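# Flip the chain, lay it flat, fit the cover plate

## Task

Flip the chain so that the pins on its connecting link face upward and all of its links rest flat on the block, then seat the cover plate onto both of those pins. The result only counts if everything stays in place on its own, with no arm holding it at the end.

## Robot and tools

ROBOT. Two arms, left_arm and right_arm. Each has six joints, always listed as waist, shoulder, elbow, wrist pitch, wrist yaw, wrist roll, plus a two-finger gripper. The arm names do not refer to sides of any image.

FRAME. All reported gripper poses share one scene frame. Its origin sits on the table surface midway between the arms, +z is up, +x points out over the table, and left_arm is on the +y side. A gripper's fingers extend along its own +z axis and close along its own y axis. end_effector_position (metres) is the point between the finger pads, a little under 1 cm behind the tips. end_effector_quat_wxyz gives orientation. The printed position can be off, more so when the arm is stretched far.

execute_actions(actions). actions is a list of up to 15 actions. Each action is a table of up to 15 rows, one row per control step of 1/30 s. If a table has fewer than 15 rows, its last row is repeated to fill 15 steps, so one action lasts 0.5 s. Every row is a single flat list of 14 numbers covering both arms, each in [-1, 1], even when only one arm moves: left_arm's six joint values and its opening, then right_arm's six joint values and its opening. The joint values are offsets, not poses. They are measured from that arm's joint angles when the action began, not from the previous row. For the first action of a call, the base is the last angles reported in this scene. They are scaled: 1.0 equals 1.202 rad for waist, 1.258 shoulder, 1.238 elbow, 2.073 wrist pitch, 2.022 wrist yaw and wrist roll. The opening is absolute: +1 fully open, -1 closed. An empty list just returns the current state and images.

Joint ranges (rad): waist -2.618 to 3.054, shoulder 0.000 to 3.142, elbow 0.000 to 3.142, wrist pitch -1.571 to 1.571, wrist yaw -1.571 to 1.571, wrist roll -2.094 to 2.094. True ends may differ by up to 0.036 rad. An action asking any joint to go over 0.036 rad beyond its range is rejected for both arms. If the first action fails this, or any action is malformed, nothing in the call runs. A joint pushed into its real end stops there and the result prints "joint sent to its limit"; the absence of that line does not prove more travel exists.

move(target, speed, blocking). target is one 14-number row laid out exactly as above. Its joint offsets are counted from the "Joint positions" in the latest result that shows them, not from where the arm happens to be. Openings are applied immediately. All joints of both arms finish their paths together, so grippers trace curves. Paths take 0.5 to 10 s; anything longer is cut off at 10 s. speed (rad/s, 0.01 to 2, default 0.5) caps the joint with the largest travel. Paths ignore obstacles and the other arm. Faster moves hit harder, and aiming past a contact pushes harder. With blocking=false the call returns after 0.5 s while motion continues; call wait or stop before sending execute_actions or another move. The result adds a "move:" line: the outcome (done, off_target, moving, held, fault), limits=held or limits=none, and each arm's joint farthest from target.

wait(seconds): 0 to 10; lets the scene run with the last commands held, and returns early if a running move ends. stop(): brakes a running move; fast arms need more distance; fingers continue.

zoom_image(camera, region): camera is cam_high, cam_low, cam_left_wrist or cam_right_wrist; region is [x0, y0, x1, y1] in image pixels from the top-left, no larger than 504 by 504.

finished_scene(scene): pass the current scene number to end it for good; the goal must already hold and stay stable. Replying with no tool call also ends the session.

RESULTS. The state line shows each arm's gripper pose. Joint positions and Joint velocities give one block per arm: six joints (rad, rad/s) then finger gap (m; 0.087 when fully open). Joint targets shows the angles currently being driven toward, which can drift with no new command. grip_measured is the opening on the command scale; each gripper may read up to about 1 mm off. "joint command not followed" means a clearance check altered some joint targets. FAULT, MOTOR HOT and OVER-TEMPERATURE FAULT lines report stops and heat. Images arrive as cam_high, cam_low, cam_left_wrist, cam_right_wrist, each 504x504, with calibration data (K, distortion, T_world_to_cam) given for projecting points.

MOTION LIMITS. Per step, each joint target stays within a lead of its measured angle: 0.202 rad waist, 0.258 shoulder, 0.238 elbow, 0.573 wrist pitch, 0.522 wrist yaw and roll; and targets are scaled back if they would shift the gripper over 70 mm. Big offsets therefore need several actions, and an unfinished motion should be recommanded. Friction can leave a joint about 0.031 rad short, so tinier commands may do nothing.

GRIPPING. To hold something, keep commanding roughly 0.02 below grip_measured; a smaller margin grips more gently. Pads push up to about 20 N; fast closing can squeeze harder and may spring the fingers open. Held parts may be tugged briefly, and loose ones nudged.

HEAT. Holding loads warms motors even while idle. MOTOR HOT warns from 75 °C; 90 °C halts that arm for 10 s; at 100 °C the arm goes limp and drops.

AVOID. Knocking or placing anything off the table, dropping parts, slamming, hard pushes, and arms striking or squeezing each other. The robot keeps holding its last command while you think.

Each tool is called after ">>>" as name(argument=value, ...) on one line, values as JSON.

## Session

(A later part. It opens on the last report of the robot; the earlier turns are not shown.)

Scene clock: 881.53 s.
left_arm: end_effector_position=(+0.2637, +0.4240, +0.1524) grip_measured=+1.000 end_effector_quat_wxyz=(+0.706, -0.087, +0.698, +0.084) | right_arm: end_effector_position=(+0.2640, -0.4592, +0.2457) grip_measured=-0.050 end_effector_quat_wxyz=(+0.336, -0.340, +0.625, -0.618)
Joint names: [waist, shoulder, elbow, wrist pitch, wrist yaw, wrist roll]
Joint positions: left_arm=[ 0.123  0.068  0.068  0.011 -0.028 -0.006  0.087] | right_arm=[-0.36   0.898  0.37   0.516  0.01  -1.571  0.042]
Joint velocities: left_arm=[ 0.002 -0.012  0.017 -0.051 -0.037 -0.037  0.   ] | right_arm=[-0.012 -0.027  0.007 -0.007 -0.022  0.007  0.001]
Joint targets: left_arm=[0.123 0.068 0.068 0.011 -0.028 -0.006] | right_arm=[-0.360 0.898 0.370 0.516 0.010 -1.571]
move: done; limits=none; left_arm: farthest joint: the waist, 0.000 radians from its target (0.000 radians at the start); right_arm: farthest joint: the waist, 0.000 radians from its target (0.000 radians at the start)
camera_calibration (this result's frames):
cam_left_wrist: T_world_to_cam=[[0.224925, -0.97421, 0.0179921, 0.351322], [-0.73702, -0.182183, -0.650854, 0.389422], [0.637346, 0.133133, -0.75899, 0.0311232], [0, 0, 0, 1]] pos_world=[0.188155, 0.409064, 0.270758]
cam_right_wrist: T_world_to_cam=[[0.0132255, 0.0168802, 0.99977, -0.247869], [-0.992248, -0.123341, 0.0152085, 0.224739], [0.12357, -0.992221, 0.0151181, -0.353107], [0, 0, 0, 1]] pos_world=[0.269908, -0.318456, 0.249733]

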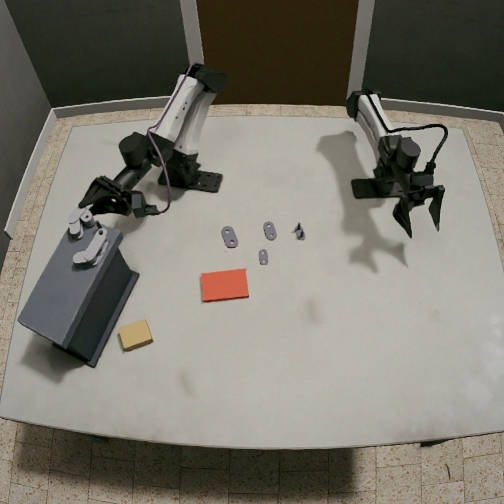

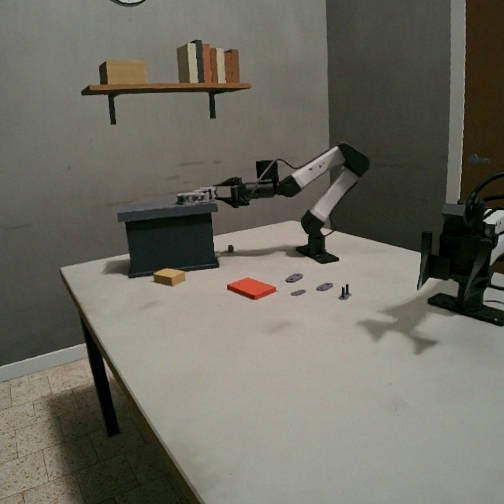

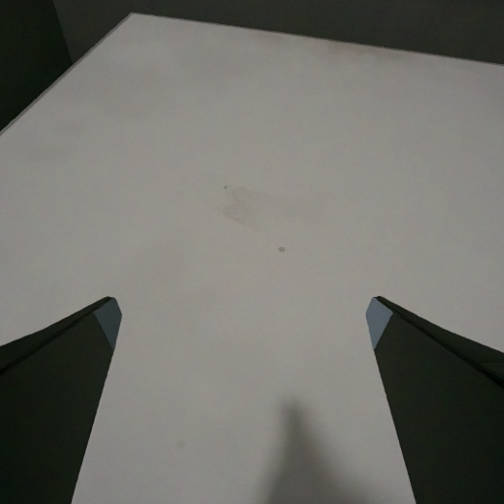

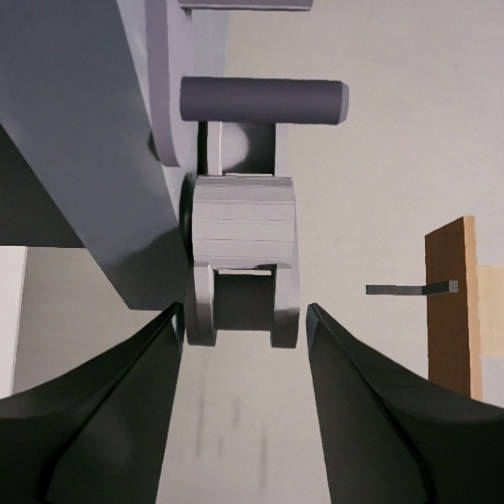

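>>> move(target=[0,0,0,0,0,0,1,0.016,0.054,0.012,0.034,0,0,-0.05], speed=0.08)

>>> move(target=[0,0,0,0,0,0,1,0,0,0,0,0,0,-0.35])

Scene clock: 885.03 s.
left_arm: end_effector_position=(+0.2637, +0.4240, +0.1524) grip_measured=+1.000 end_effector_quat_wxyz=(+0.706, -0.087, +0.698, +0.084) | right_arm: end_effector_position=(+0.2720, -0.4599, +0.2445) grip_measured=-0.050 end_effector_quat_wxyz=(+0.341, -0.341, +0.619, -0.620)
Joint names: [waist, shoulder, elbow, wrist pitch, wrist yaw, wrist roll]
Joint positions: left_arm=[ 0.123  0.068  0.068  0.011 -0.028 -0.006  0.087] | right_arm=[-0.35   0.948  0.37   0.578  0.01  -1.571  0.042]
Joint velocities: left_arm=[ 0.002  0.002 -0.002  0.066  0.037  0.051  0.   ] | right_arm=[0.002 0.012 0.022 0.066 0.022 0.007 0.001]
Joint targets: left_arm=[0.123 0.068 0.068 0.011 -0.028 -0.006] | right_arm=[-0.341 0.966 0.385 0.587 0.010 -1.571]
move: done; limits=none; left_arm: farthest joint: the waist, 0.000 radians from its target (0.000 radians at the start); right_arm: farthest joint: the shoulder, 0.018 radians from its target (0.068 radians at the start)
camera_calibration (this result's frames):
cam_left_wrist: T_world_to_cam=[[0.224925, -0.97421, 0.0179921, 0.351322], [-0.73702, -0.182183, -0.650854, 0.389422], [0.637346, 0.133133, -0.75899, 0.0311232], [0, 0, 0, 1]] pos_world=[0.188155, 0.409064, 0.270758]
cam_right_wrist: T_world_to_cam=[[0.00332475, 0.0230412, 0.999729, -0.241212], [-0.99103, -0.133489, 0.00637241, 0.229743], [0.1336, -0.990782, 0.0223907, -0.358661], [0, 0, 0, 1]] pos_world=[0.276402, -0.319129, 0.247713]

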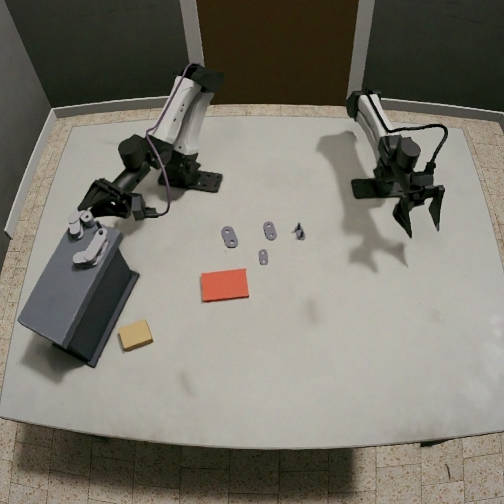

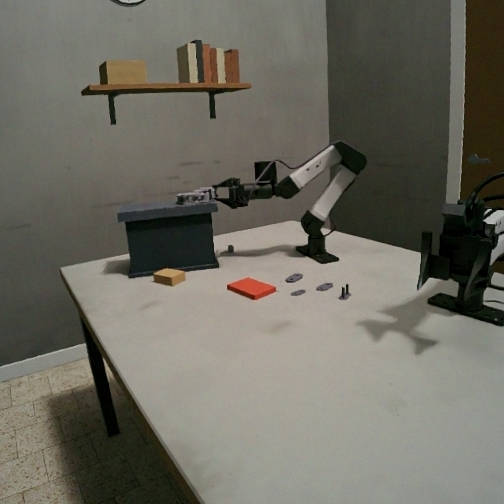

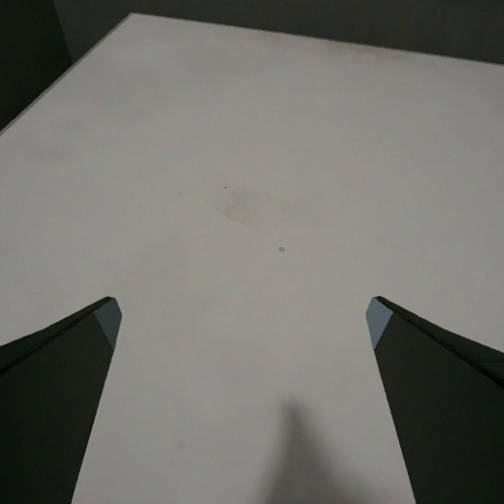

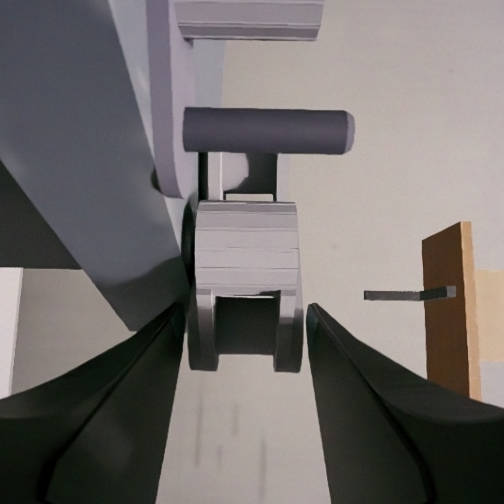

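Scene clock: 885.53 s.
left_arm: end_effector_position=(+0.2637, +0.4240, +0.1524) grip_measured=+1.000 end_effector_quat_wxyz=(+0.706, -0.087, +0.698, +0.084) | right_arm: end_effector_position=(+0.2720, -0.4599, +0.2450) grip_measured=-0.230 end_effector_quat_wxyz=(+0.341, -0.341, +0.619, -0.620)
Joint names: [waist, shoulder, elbow, wrist pitch, wrist yaw, wrist roll]
Joint positions: left_arm=[ 0.123  0.068  0.068  0.011 -0.028 -0.006  0.087] | right_arm=[-0.35   0.948  0.37   0.58   0.01  -1.571  0.034]
Joint velocities: left_arm=[-0.017 -0.002 -0.007  0.051 -0.007  0.022  0.   ] | right_arm=[-0.002 -0.012 -0.027 -0.081 -0.051 -0.007 -0.   ]
Joint targets: left_arm=[0.123 0.068 0.068 0.011 -0.028 -0.006] | right_arm=[-0.350 0.948 0.370 0.578 0.010 -1.571]
move: done; limits=none; left_arm: farthest joint: the waist, 0.000 radians from its target (0.000 radians at the start); right_arm: farthest joint: the wrist pitch, 0.002 radians from its target (0.000 radians at the start)
camera_calibration (this result's frames):
cam_left_wrist: T_world_to_cam=[[0.224925, -0.97421, 0.0179921, 0.351322], [-0.73702, -0.182183, -0.650854, 0.389422], [0.637346, 0.133133, -0.75899, 0.0311232], [0, 0, 0, 1]] pos_world=[0.188155, 0.409064, 0.270758]
cam_right_wrist: T_world_to_cam=[[0.00170378, 0.0240455, 0.999709, -0.24078], [-0.991039, -0.133484, 0.00489962, 0.230106], [0.133563, -0.990759, 0.0236026, -0.358947], [0, 0, 0, 1]] pos_world=[0.276396, -0.319125, 0.248054]

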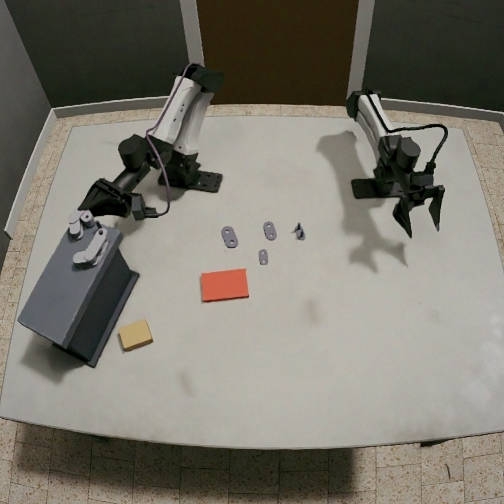

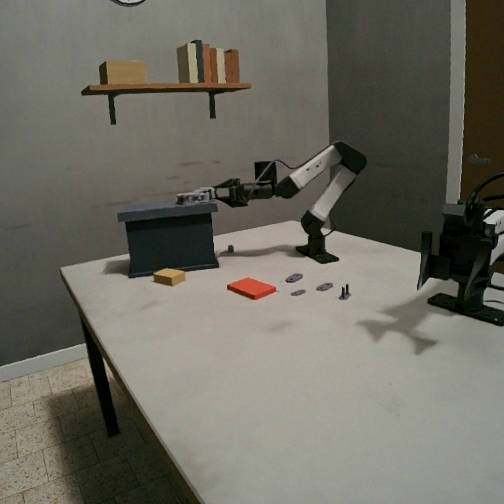

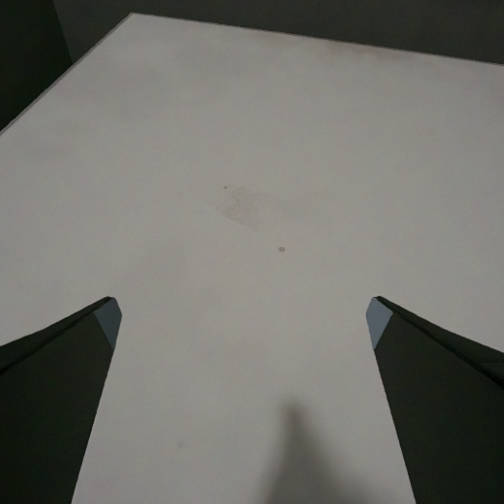

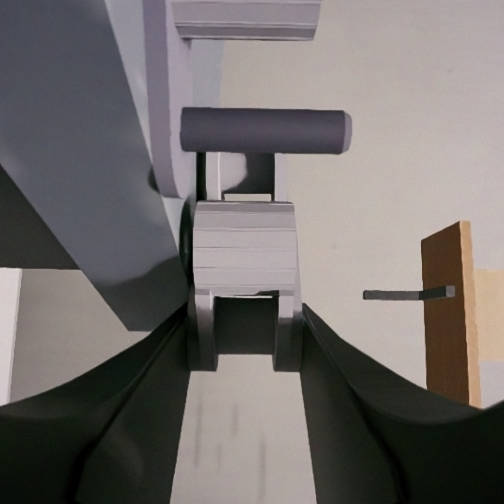

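>>> execute_actions(actions=[[[0,0,0,0,0,0,1,0,-0.01,0.015,0.02,0,0,-0.35],[0,0,0,0,0,0,1,0,-0.01,0.015,0.02,0,0,-0.35],[0,0,0,0,0,0,1,0,-0.01,0.015,0.02,0,0,-0.35],[0,0,0,0,0,0,1,0,-0.02,0.03,0.04,0,0,-0.35]],[[0,0,0,0,0,0,1,0,-0.025,0.04,0.04,0,0,-0.35],[0,0,0,0,0,0,1,0,-0.027,0.045,0.037,0,0,-0.35],[0,0,0,0,0,0,1,0,-0.029,0.05,0.034,0,0,-0.35],[0,0,0,0,0,0,1,0,-0.031,0.056,0.03,0,0,-0.35],[0,0,0,0,0,0,1,0,-0.033,0.062,0.026,0,0,-0.35],[0,0,0,0,0,0,1,0,-0.035,0.067,0.023,0,0,-0.35]],[[0,0,0,0,0,0,1,0,-0.025,0.04,0.045,0,0,-0.35],[0,0,0,0,0,0,1,0,-0.027,0.045,0.04,0,0,-0.35],[0,0,0,0,0,0,1,0,-0.029,0.05,0.036,0,0,-0.35],[0,0,0,0,0,0,1,0,-0.031,0.056,0.031,0,0,-0.35],[0,0,0,0,0,0,1,0,-0.033,0.062,0.027,0,0,-0.35],[0,0,0,0,0,0,1,0,-0.035,0.067,0.023,0,0,-0.35]]])

Scene clock: 897.43 s.
left_arm: end_effector_position=(+0.2637, +0.4240, +0.1524) grip_measured=+1.000 end_effector_quat_wxyz=(+0.706, -0.087, +0.698, +0.084) | right_arm: end_effector_position=(+0.2732, -0.4610, +0.2772) grip_measured=-0.230 end_effector_quat_wxyz=(+0.355, -0.326, +0.610, -0.629)
Joint names: [waist, shoulder, elbow, wrist pitch, wrist yaw, wrist roll]
Joint positions: left_arm=[ 0.123  0.068  0.068  0.011 -0.028 -0.006  0.087] | right_arm=[-0.35   0.92   0.455  0.509  0.011 -1.548  0.034]
Joint velocities: left_arm=[-0.017 -0.002 -0.012 -0.037  0.007 -0.007  0.   ] | right_arm=[-0.012 -0.007 -0.022 -0.11   0.066  0.007  0.   ]
Joint targets: left_arm=[0.123 0.068 0.068 0.011 -0.028 -0.006] | right_arm=[-0.350 0.891 0.495 0.589 0.011 -1.557]
camera_calibration (this result's frames):
cam_left_wrist: T_world_to_cam=[[0.224925, -0.97421, 0.0179921, 0.351322], [-0.73702, -0.182183, -0.650854, 0.389422], [0.637346, 0.133133, -0.75899, 0.0311232], [0, 0, 0, 1]] pos_world=[0.188155, 0.409064, 0.270758]
cam_right_wrist: T_world_to_cam=[[-0.046061, 0.0262843, 0.998593, -0.258599], [-0.990279, -0.132545, -0.0421887, 0.244272], [0.13125, -0.990828, 0.0321339, -0.362665], [0, 0, 0, 1]] pos_world=[0.277586, -0.320165, 0.280195]

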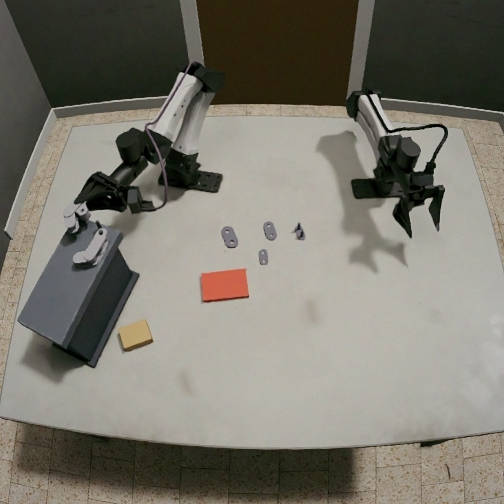

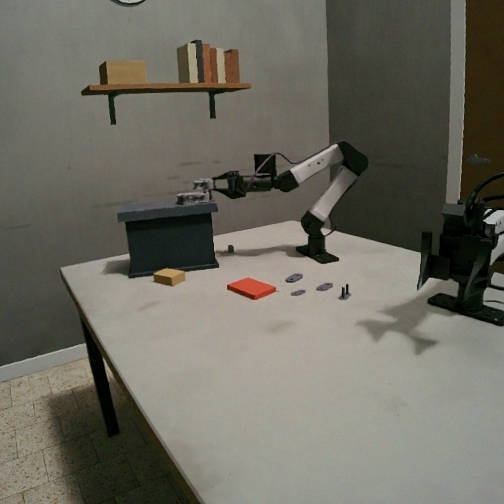

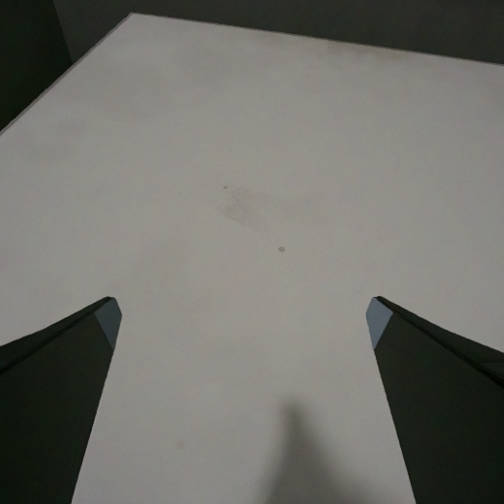

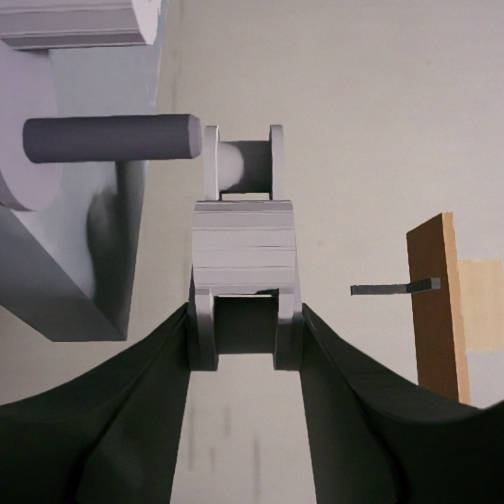

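>>> execute_actions(actions=[[[0,0,0,0,0,0,1,0,-0.025,0.037,0.033,0,-0.006,-0.35],[0,0,0,0,0,0,1,0,-0.027,0.042,0.027,0,-0.008,-0.35],[0,0,0,0,0,0,1,0,-0.029,0.047,0.021,0,-0.01,-0.35],[0,0,0,0,0,0,1,0,-0.031,0.052,0.015,0,-0.012,-0.35],[0,0,0,0,0,0,1,0,-0.033,0.057,0.009,0,-0.014,-0.35],[0,0,0,0,0,0,1,0,-0.036,0.062,0.003,0,-0.016,-0.35],[0,0,0,0,0,0,1,0,-0.038,0.067,-0.003,0,-0.018,-0.35],[0,0,0,0,0,0,1,0,-0.04,0.072,-0.01,0,-0.02,-0.35],[0,0,0,0,0,0,1,0,-0.042,0.077,-0.016,0,-0.021,-0.35],[0,0,0,0,0,0,1,0,-0.045,0.082,-0.023,0,-0.021,-0.35],[0,0,0,0,0,0,1,0,-0.047,0.086,-0.029,0,-0.021,-0.35]]])

>>> wait(seconds=0.3)

Scene clock: 903.33 s.
left_arm: end_effector_position=(+0.2637, +0.4240, +0.1524) grip_measured=+1.000 end_effector_quat_wxyz=(+0.706, -0.087, +0.698, +0.084) | right_arm: end_effector_position=(+0.2716, -0.4600, +0.2915) grip_measured=-0.230 end_effector_quat_wxyz=(+0.345, -0.336, +0.613, -0.626)
Joint names: [waist, shoulder, elbow, wrist pitch, wrist yaw, wrist roll]
Joint positions: left_arm=[ 0.123  0.068  0.068  0.011 -0.028 -0.006  0.087] | right_arm=[-0.35   0.89   0.52   0.391  0.011 -1.569  0.034]
Joint velocities: left_arm=[-0.002  0.002  0.007 -0.037 -0.007  0.007  0.   ] | right_arm=[ 0.007 -0.032  0.022 -0.081 -0.007 -0.051 -0.   ]
Joint targets: left_arm=[0.123 0.068 0.068 0.011 -0.028 -0.006] | right_arm=[-0.350 0.860 0.561 0.449 0.011 -1.591]
camera_calibration (this result's frames):
cam_left_wrist: T_world_to_cam=[[0.224925, -0.97421, 0.0179921, 0.351322], [-0.73702, -0.182183, -0.650854, 0.389422], [0.637346, 0.133133, -0.75899, 0.0311232], [0, 0, 0, 1]] pos_world=[0.188155, 0.409064, 0.270758]
cam_right_wrist: T_world_to_cam=[[-0.0160198, 0.0323502, 0.999348, -0.278481], [-0.991178, -0.132027, -0.0116149, 0.234996], [0.131565, -0.990718, 0.0341798, -0.362579], [0, 0, 0, 1]] pos_world=[0.276164, -0.319179, 0.293422]

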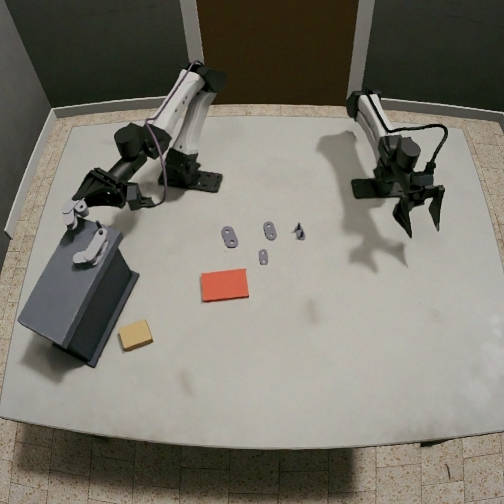

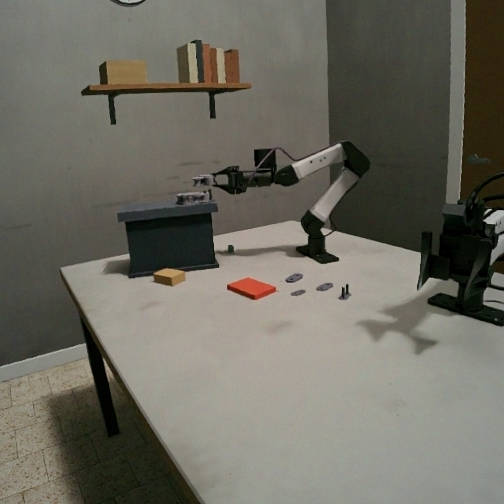

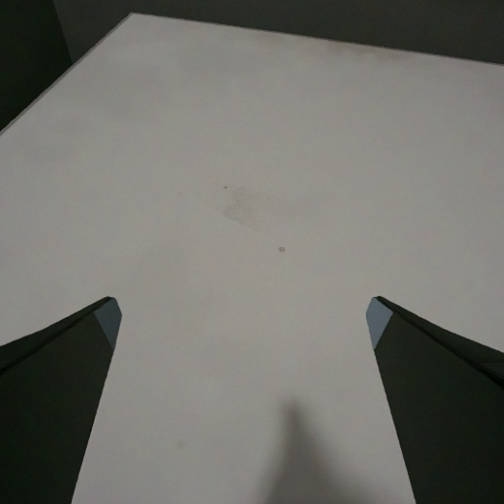

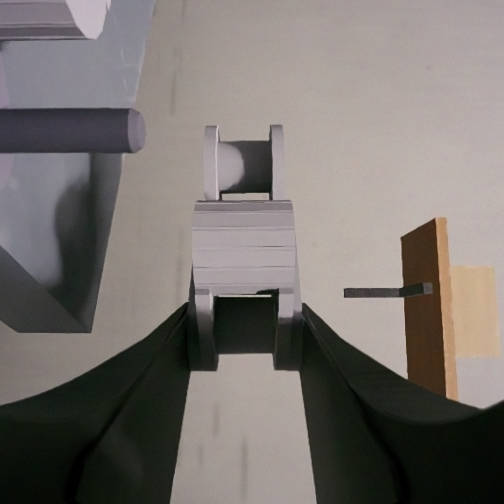

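Scene clock: 903.63 s.
left_arm: end_effector_position=(+0.2637, +0.4240, +0.1524) grip_measured=+1.000 end_effector_quat_wxyz=(+0.706, -0.087, +0.698, +0.084) | right_arm: end_effector_position=(+0.2716, -0.4600, +0.2857) grip_measured=-0.230 end_effector_quat_wxyz=(+0.340, -0.341, +0.620, -0.619)
Joint names: [waist, shoulder, elbow, wrist pitch, wrist yaw, wrist roll]
Joint positions: left_arm=[ 0.123  0.068  0.068  0.011 -0.028 -0.006  0.087] | right_arm=[-0.35   0.89   0.521  0.366  0.011 -1.571  0.034]
Joint velocities: left_arm=[ 0.022  0.002 -0.002  0.066 -0.051 -0.095  0.   ] | right_arm=[ 0.002 -0.002 -0.007 -0.022  0.022  0.022  0.   ]
Joint targets: left_arm=[0.123 0.068 0.068 0.011 -0.028 -0.006] | right_arm=[-0.350 0.861 0.561 0.449 0.011 -1.591]
wait: 0.30 s; no rest
camera_calibration (this result's frames):
cam_left_wrist: T_world_to_cam=[[0.224925, -0.97421, 0.0179921, 0.351322], [-0.73702, -0.182183, -0.650854, 0.389422], [0.637346, 0.133133, -0.75899, 0.0311232], [0, 0, 0, 1]] pos_world=[0.188155, 0.409064, 0.270758]
cam_right_wrist: T_world_to_cam=[[0.00562902, 0.0216297, 0.99975, -0.283616], [-0.991215, -0.131987, 0.00843653, 0.229282], [0.132137, -0.991015, 0.0206967, -0.358865], [0, 0, 0, 1]] pos_world=[0.276284, -0.319244, 0.289038]

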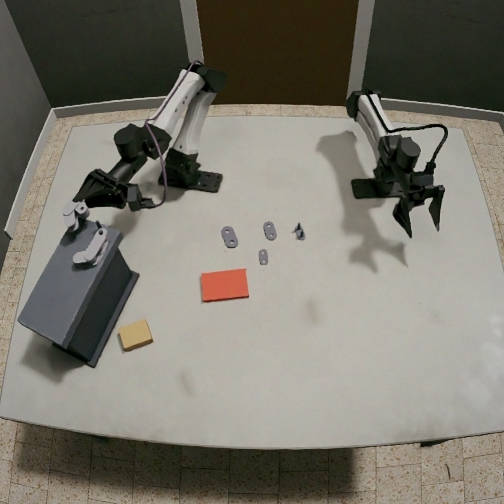

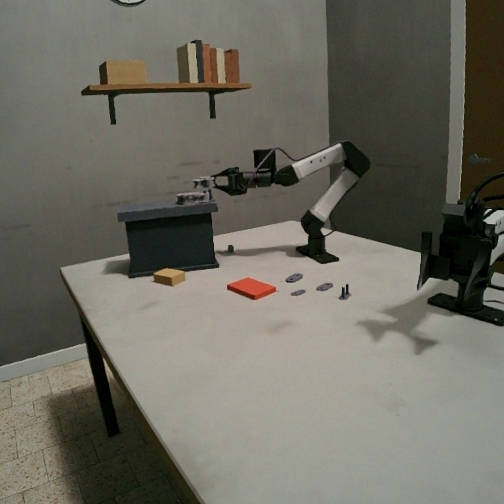

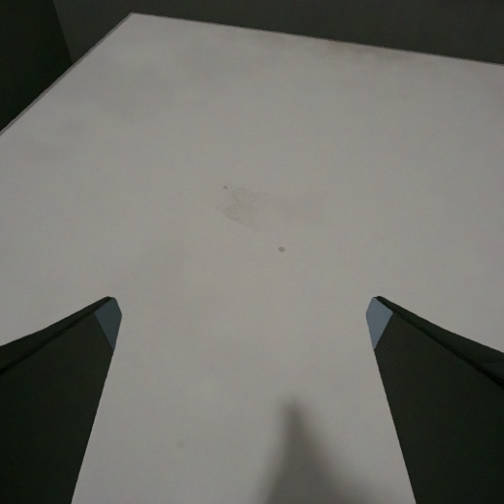

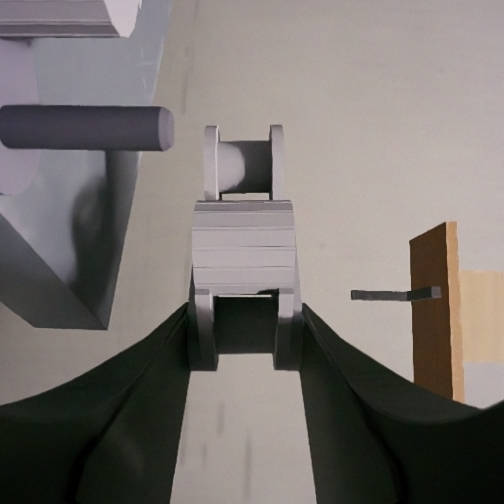

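>>> execute_actions(actions=[[[0,0,0,0,0,0,1,0,-0.018,0.038,0.038,0,-0.008,-0.35],[0,0,0,0,0,0,1,0,-0.018,0.045,0.033,0,-0.008,-0.35]],[[0,0,0,0,0,0,1,0.008,-0.018,0.025,0.04,0,-0.008,-0.35],[0,0,0,0,0,0,1,0.011,-0.018,0.025,0.04,0,-0.008,-0.35],[0,0,0,0,0,0,1,0.014,-0.018,0.025,0.04,0,-0.008,-0.35],[0,0,0,0,0,0,1,0.017,-0.018,0.025,0.04,0,-0.008,-0.35],[0,0,0,0,0,0,1,0.02,-0.018,0.025,0.04,0,-0.008,-0.35],[0,0,0,0,0,0,1,0.023,-0.018,0.025,0.04,0,-0.008,-0.35],[0,0,0,0,0,0,1,0.026,-0.018,0.025,0.04,0,-0.008,-0.35],[0,0,0,0,0,0,1,0.029,-0.018,0.025,0.04,0,-0.008,-0.35],[0,0,0,0,0,0,1,0.032,-0.018,0.025,0.04,0,-0.008,-0.35],[0,0,0,0,0,0,1,0.035,-0.018,0.025,0.04,0,-0.008,-0.35],[0,0,0,0,0,0,1,0.038,-0.018,0.025,0.04,0,-0.008,-0.35]],[[0,0,0,0,0,0,1,0.011,-0.018,0.025,0.043,0,-0.008,-0.35],[0,0,0,0,0,0,1,0.014,-0.018,0.025,0.043,0,-0.008,-0.35],[0,0,0,0,0,0,1,0.017,-0.018,0.025,0.043,0,-0.008,-0.35],[0,0,0,0,0,0,1,0.02,-0.018,0.025,0.043,0,-0.008,-0.35],[0,0,0,0,0,0,1,0.023,-0.018,0.025,0.043,0,-0.008,-0.35],[0,0,0,0,0,0,1,0.026,-0.018,0.025,0.043,0,-0.008,-0.35],[0,0,0,0,0,0,1,0.029,-0.018,0.025,0.043,0,-0.008,-0.35],[0,0,0,0,0,0,1,0.032,-0.018,0.025,0.043,0,-0.008,-0.35],[0,0,0,0,0,0,1,0.035,-0.018,0.025,0.043,0,-0.008,-0.35],[0,0,0,0,0,0,1,0.038,-0.018,0.025,0.043,0,-0.008,-0.35]],[[0,0,0,0,0,0,1,0.011,-0.018,0.025,0.043,0,-0.008,-0.35],[0,0,0,0,0,0,1,0.014,-0.018,0.025,0.043,0,-0.008,-0.35],[0,0,0,0,0,0,1,0.017,-0.018,0.025,0.043,0,-0.008,-0.35],[0,0,0,0,0,0,1,0.02,-0.018,0.025,0.043,0,-0.008,-0.35],[0,0,0,0,0,0,1,0.023,-0.018,0.025,0.043,0,-0.008,-0.35],[0,0,0,0,0,0,1,0.026,-0.018,0.025,0.043,0,-0.008,-0.35],[0,0,0,0,0,0,1,0.029,-0.018,0.025,0.043,0,-0.008,-0.35],[0,0,0,0,0,0,1,0.032,-0.018,0.025,0.043,0,-0.008,-0.35],[0,0,0,0,0,0,1,0.035,-0.018,0.025,0.043,0,-0.008,-0.35],[0,0,0,0,0,0,1,0.038,-0.018,0.025,0.043,0,-0.008,-0.35]]])

>>> zoom_image(camera="cam_low", region=[170,160,240,215])

>>> zoom_image(camera="cam_high", region=[65,190,130,255])

Scene clock: 923.23 s.
left_arm: end_effector_position=(+0.2637, +0.4240, +0.1524) grip_measured=+1.000 end_effector_quat_wxyz=(+0.706, -0.087, +0.698, +0.084) | right_arm: end_effector_position=(+0.2952, -0.4276, +0.2869) grip_measured=-0.230 end_effector_quat_wxyz=(+0.373, -0.377, +0.602, -0.597)
Joint names: [waist, shoulder, elbow, wrist pitch, wrist yaw, wrist roll]
Joint positions: left_arm=[ 0.123  0.068  0.068  0.011 -0.028 -0.006  0.087] | right_arm=[-0.237  0.89   0.532  0.349  0.011 -1.572  0.034]
Joint velocities: left_arm=[-0.017  0.012 -0.017  0.007  0.037  0.022  0.   ] | right_arm=[-0.002 -0.007 -0.007  0.022 -0.037 -0.066 -0.001]
Joint targets: left_arm=[0.123 0.068 0.068 0.011 -0.028 -0.006] | right_arm=[-0.229 0.867 0.563 0.438 0.011 -1.588]
camera_calibration (this result's frames):
cam_left_wrist: T_world_to_cam=[[0.224925, -0.97421, 0.0179921, 0.351322], [-0.73702, -0.182183, -0.650854, 0.389422], [0.637346, 0.133133, -0.75899, 0.0311232], [0, 0, 0, 1]] pos_world=[0.188155, 0.409064, 0.270758]
cam_right_wrist: T_world_to_cam=[[0.00919151, 0.0196939, 0.999764, -0.287598], [-0.970056, -0.242493, 0.0136951, 0.20192], [0.242705, -0.969953, 0.0168753, -0.352463], [0, 0, 0, 1]] pos_world=[0.284062, -0.287245, 0.290713]

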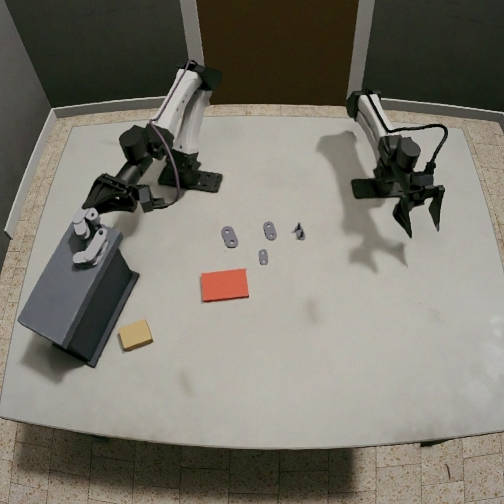

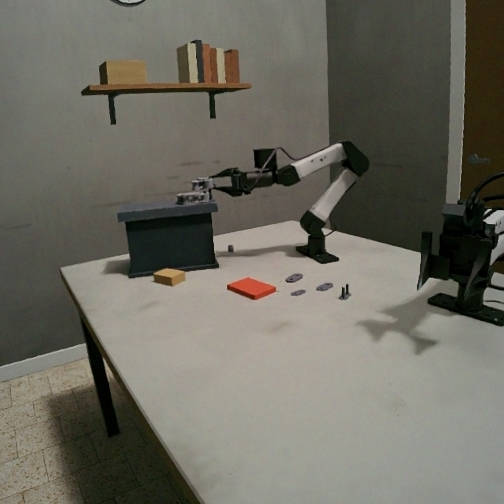

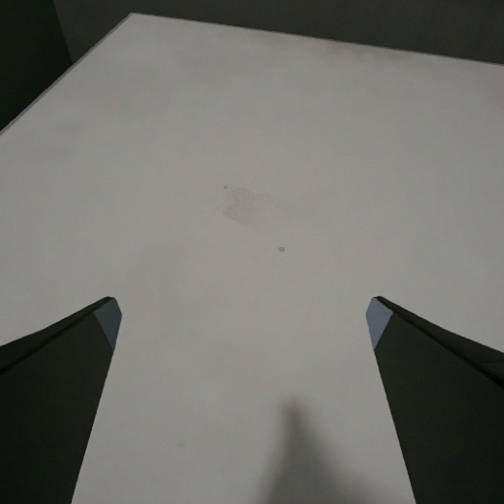

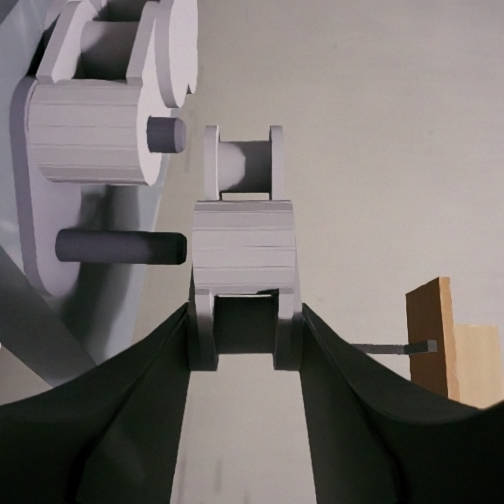

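Region (170, 160, 240, 215) of cam_low's 504x504 image, scaled by 7.200, with more detail than that image has; it fills the top 396 rows of this view, and the rest is white.

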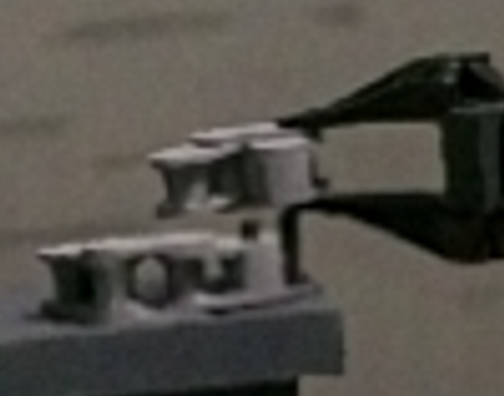

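Region (65, 190, 130, 255) of cam_high's 504x504 image, scaled by 7.754, with more detail than that image has.

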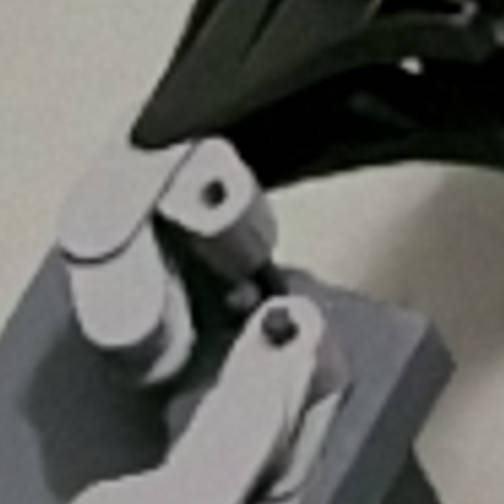

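>>> execute_actions(actions=[[[0,0,0,0,0,0,1,0.01,-0.026,0.025,0.043,0,-0.008,-0.35],[0,0,0,0,0,0,1,0.012,-0.031,0.025,0.043,0,-0.008,-0.35],[0,0,0,0,0,0,1,0.0145,-0.036,0.025,0.043,0,-0.008,-0.35]],[[0,0,0,0,0,0,1,0,-0.018,-0.005,0.043,0,-0.008,-0.35]]])

>>> zoom_image(camera="cam_low", region=[185,165,230,210])

>>> zoom_image(camera="cam_high", region=[65,190,130,255])

Scene clock: 940.17 s.
left_arm: end_effector_position=(+0.2637, +0.4240, +0.1524) grip_measured=+1.000 end_effector_quat_wxyz=(+0.706, -0.087, +0.698, +0.084) | right_arm: end_effector_position=(+0.2942, -0.4236, +0.2841) grip_measured=-0.230 end_effector_quat_wxyz=(+0.375, -0.380, +0.601, -0.595)
Joint names: [waist, shoulder, elbow, wrist pitch, wrist yaw, wrist roll]
Joint positions: left_arm=[ 0.123  0.068  0.068  0.011 -0.028 -0.006  0.087] | right_arm=[-0.228  0.874  0.518  0.344  0.011 -1.572  0.034]
Joint velocities: left_arm=[ 0.022 -0.002 -0.017 -0.022  0.022 -0.022  0.   ] | right_arm=[ 0.002  0.002 -0.012 -0.007  0.022  0.007 -0.001]
Joint targets: left_arm=[0.123 0.068 0.068 0.011 -0.028 -0.006] | right_arm=[-0.228 0.852 0.526 0.435 0.011 -1.588]
camera_calibration (this result's frames):
cam_left_wrist: T_world_to_cam=[[0.224925, -0.97421, 0.0179921, 0.351322], [-0.73702, -0.182183, -0.650854, 0.389422], [0.637346, 0.133133, -0.75899, 0.0311232], [0, 0, 0, 1]] pos_world=[0.188155, 0.409064, 0.270758]
cam_right_wrist: T_world_to_cam=[[0.0114342, 0.0186571, 0.999761, -0.285923], [-0.96776, -0.25138, 0.0157593, 0.196889], [0.251614, -0.967709, 0.0151812, -0.34942], [0, 0, 0, 1]] pos_world=[0.28173, -0.283308, 0.288056]

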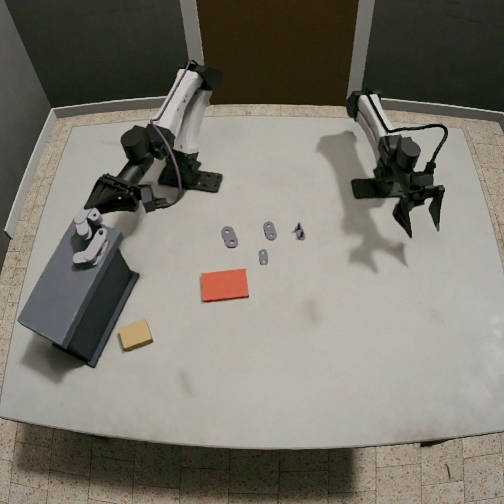

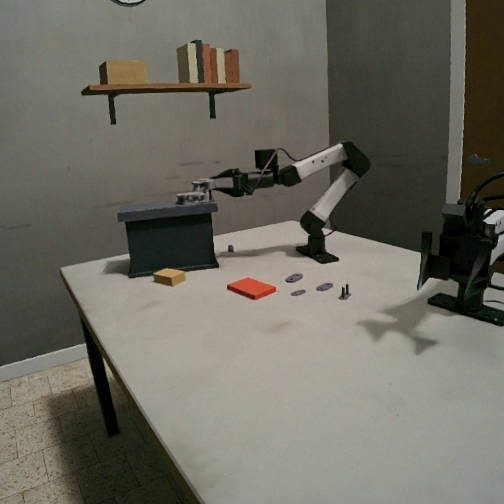

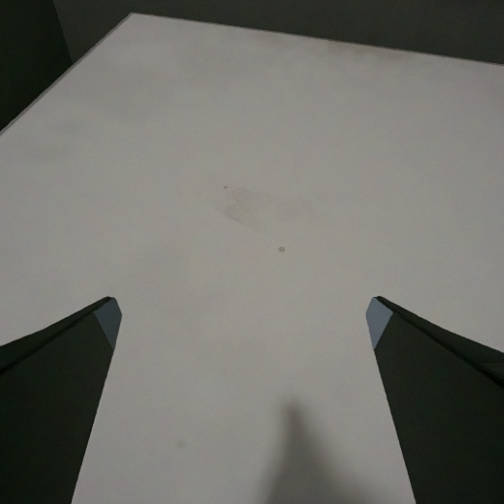

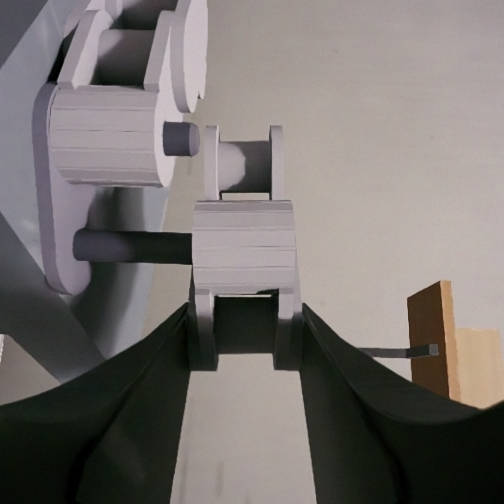

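Region (185, 165, 230, 210) of cam_low's 504x504 image, scaled by 11.200, with more detail than that image has.

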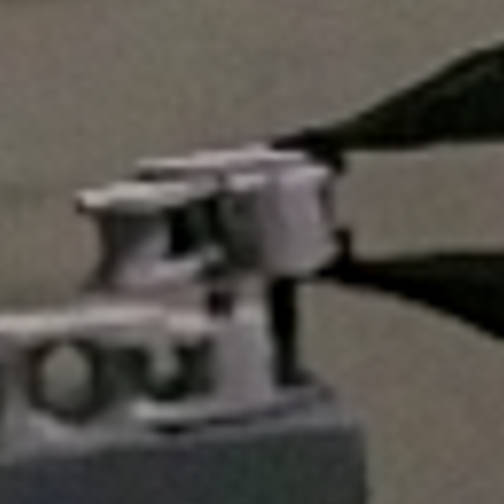

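Region (65, 190, 130, 255) of cam_high's 504x504 image, scaled by 7.754, with more detail than that image has.

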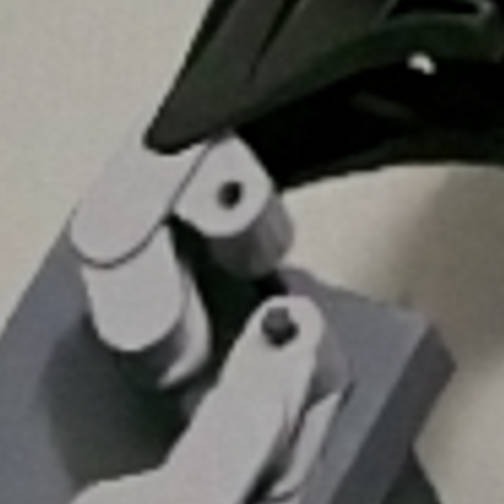

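>>> execute_actions(actions=[[[0,0,0,0,0,0,1,0,-0.01,0.004,0.052,0,-0.008,-0.35],[0,0,0,0,0,0,1,0,-0.01,0.0,0.055,0,-0.008,-0.35],[0,0,0,0,0,0,1,0,-0.01,-0.004,0.058,0,-0.008,-0.35],[0,0,0,0,0,0,1,0,-0.01,-0.008,0.061,0,-0.008,-0.35],[0,0,0,0,0,0,1,0,-0.01,-0.012,0.064,0,-0.008,-0.35],[0,0,0,0,0,0,1,0,-0.01,-0.016,0.067,0,-0.008,-0.35],[0,0,0,0,0,0,1,0,-0.01,-0.021,0.07,0,-0.008,-0.35],[0,0,0,0,0,0,1,0,-0.01,-0.026,0.072,0,-0.008,-0.35]]])

>>> wait(seconds=0.3)

Scene clock: 950.70 s.
left_arm: end_effector_position=(+0.2637, +0.4240, +0.1524) grip_measured=+1.000 end_effector_quat_wxyz=(+0.706, -0.087, +0.698, +0.084) | right_arm: end_effector_position=(+0.2932, -0.4231, +0.2828) grip_measured=-0.230 end_effector_quat_wxyz=(+0.380, -0.375, +0.593, -0.603)
Joint names: [waist, shoulder, elbow, wrist pitch, wrist yaw, wrist roll]
Joint positions: left_arm=[ 0.123  0.068  0.068  0.011 -0.028 -0.006  0.087] | right_arm=[-0.228  0.874  0.486  0.404  0.011 -1.572  0.034]
Joint velocities: left_arm=[ 0.002 -0.007  0.002 -0.007  0.022  0.037  0.   ] | right_arm=[-0.012 -0.002 -0.002  0.007 -0.022  0.022  0.   ]
Joint targets: left_arm=[0.123 0.068 0.068 0.011 -0.028 -0.006] | right_arm=[-0.228 0.862 0.486 0.494 0.011 -1.588]
camera_calibration (this result's frames):
cam_left_wrist: T_world_to_cam=[[0.224925, -0.97421, 0.0179921, 0.351322], [-0.73702, -0.182183, -0.650854, 0.389422], [0.637346, 0.133133, -0.75899, 0.0311232], [0, 0, 0, 1]] pos_world=[0.188155, 0.409064, 0.270758]
cam_right_wrist: T_world_to_cam=[[-0.0134894, 0.0301772, 0.999454, -0.272385], [-0.967888, -0.251321, -0.00547503, 0.202134], [0.251019, -0.967433, 0.0325983, -0.353343], [0, 0, 0, 1]] pos_world=[0.280664, -0.282815, 0.284861]

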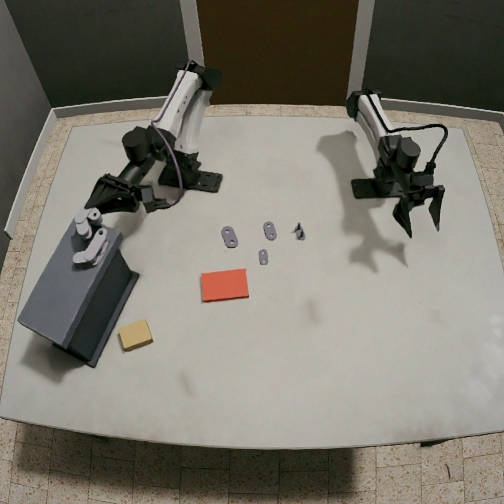

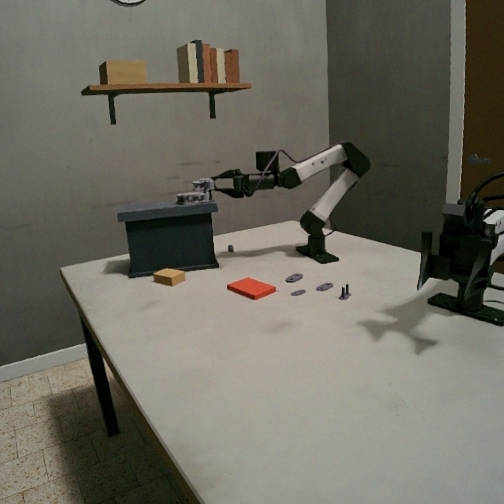

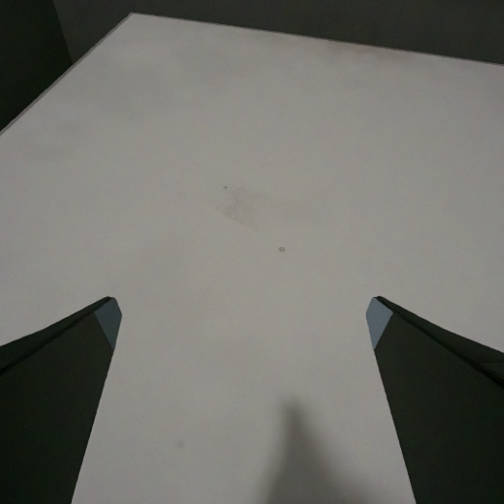

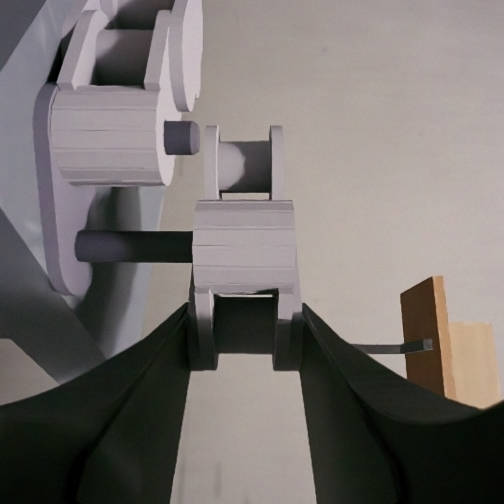

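Scene clock: 951.00 s.
left_arm: end_effector_position=(+0.2637, +0.4240, +0.1524) grip_measured=+1.000 end_effector_quat_wxyz=(+0.706, -0.087, +0.698, +0.084) | right_arm: end_effector_position=(+0.2931, -0.4231, +0.2827) grip_measured=-0.230 end_effector_quat_wxyz=(+0.381, -0.375, +0.593, -0.603)
Joint names: [waist, shoulder, elbow, wrist pitch, wrist yaw, wrist roll]
Joint positions: left_arm=[ 0.123  0.068  0.068  0.011 -0.028 -0.006  0.087] | right_arm=[-0.228  0.874  0.485  0.405  0.011 -1.572  0.034]
Joint velocities: left_arm=[ 0.012 -0.007 -0.027 -0.066  0.081 -0.037  0.   ] | right_arm=[-0.017 -0.007 -0.002 -0.022 -0.022  0.037 -0.002]
Joint targets: left_arm=[0.123 0.068 0.068 0.011 -0.028 -0.006] | right_arm=[-0.228 0.862 0.486 0.494 0.011 -1.588]
wait: 0.30 s; at rest by 0.17 s
camera_calibration (this result's frames):
cam_left_wrist: T_world_to_cam=[[0.224925, -0.97421, 0.0179921, 0.351322], [-0.73702, -0.182183, -0.650854, 0.389422], [0.637346, 0.133133, -0.75899, 0.0311232], [0, 0, 0, 1]] pos_world=[0.188155, 0.409064, 0.270758]
cam_right_wrist: T_world_to_cam=[[-0.0138355, 0.0303372, 0.999444, -0.272118], [-0.967886, -0.251322, -0.00576996, 0.202192], [0.251007, -0.967428, 0.0328401, -0.353383], [0, 0, 0, 1]] pos_world=[0.280636, -0.282802, 0.284739]

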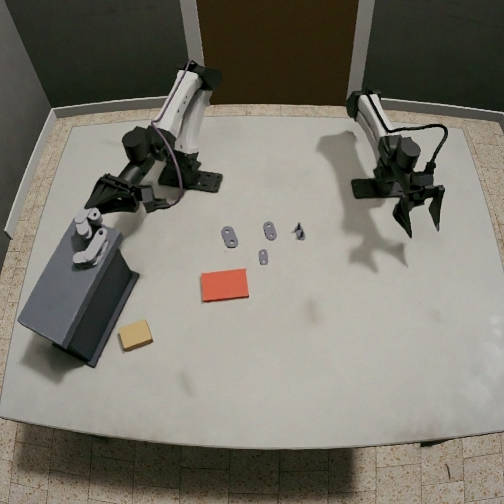

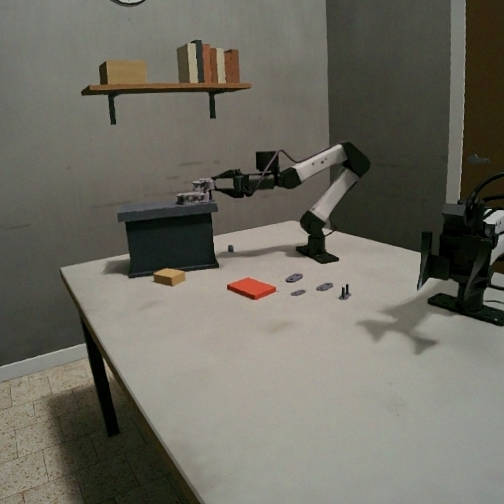

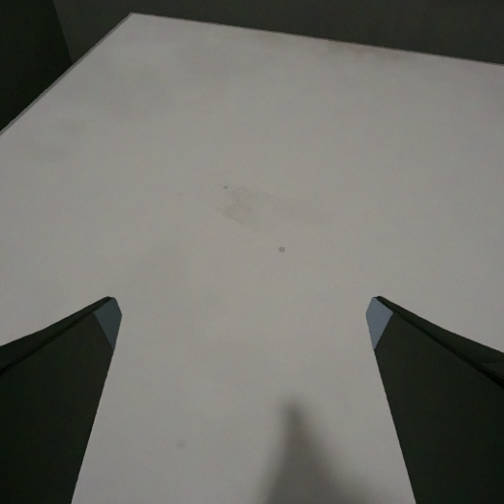

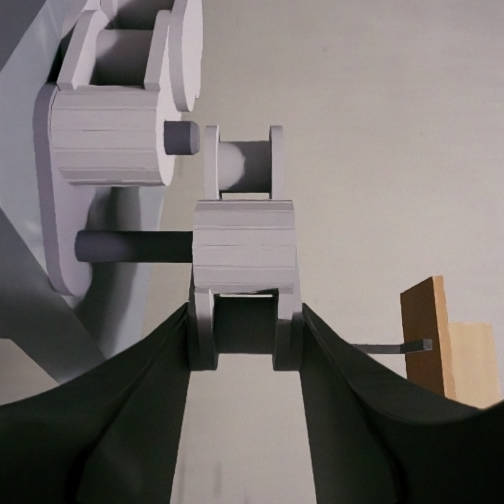

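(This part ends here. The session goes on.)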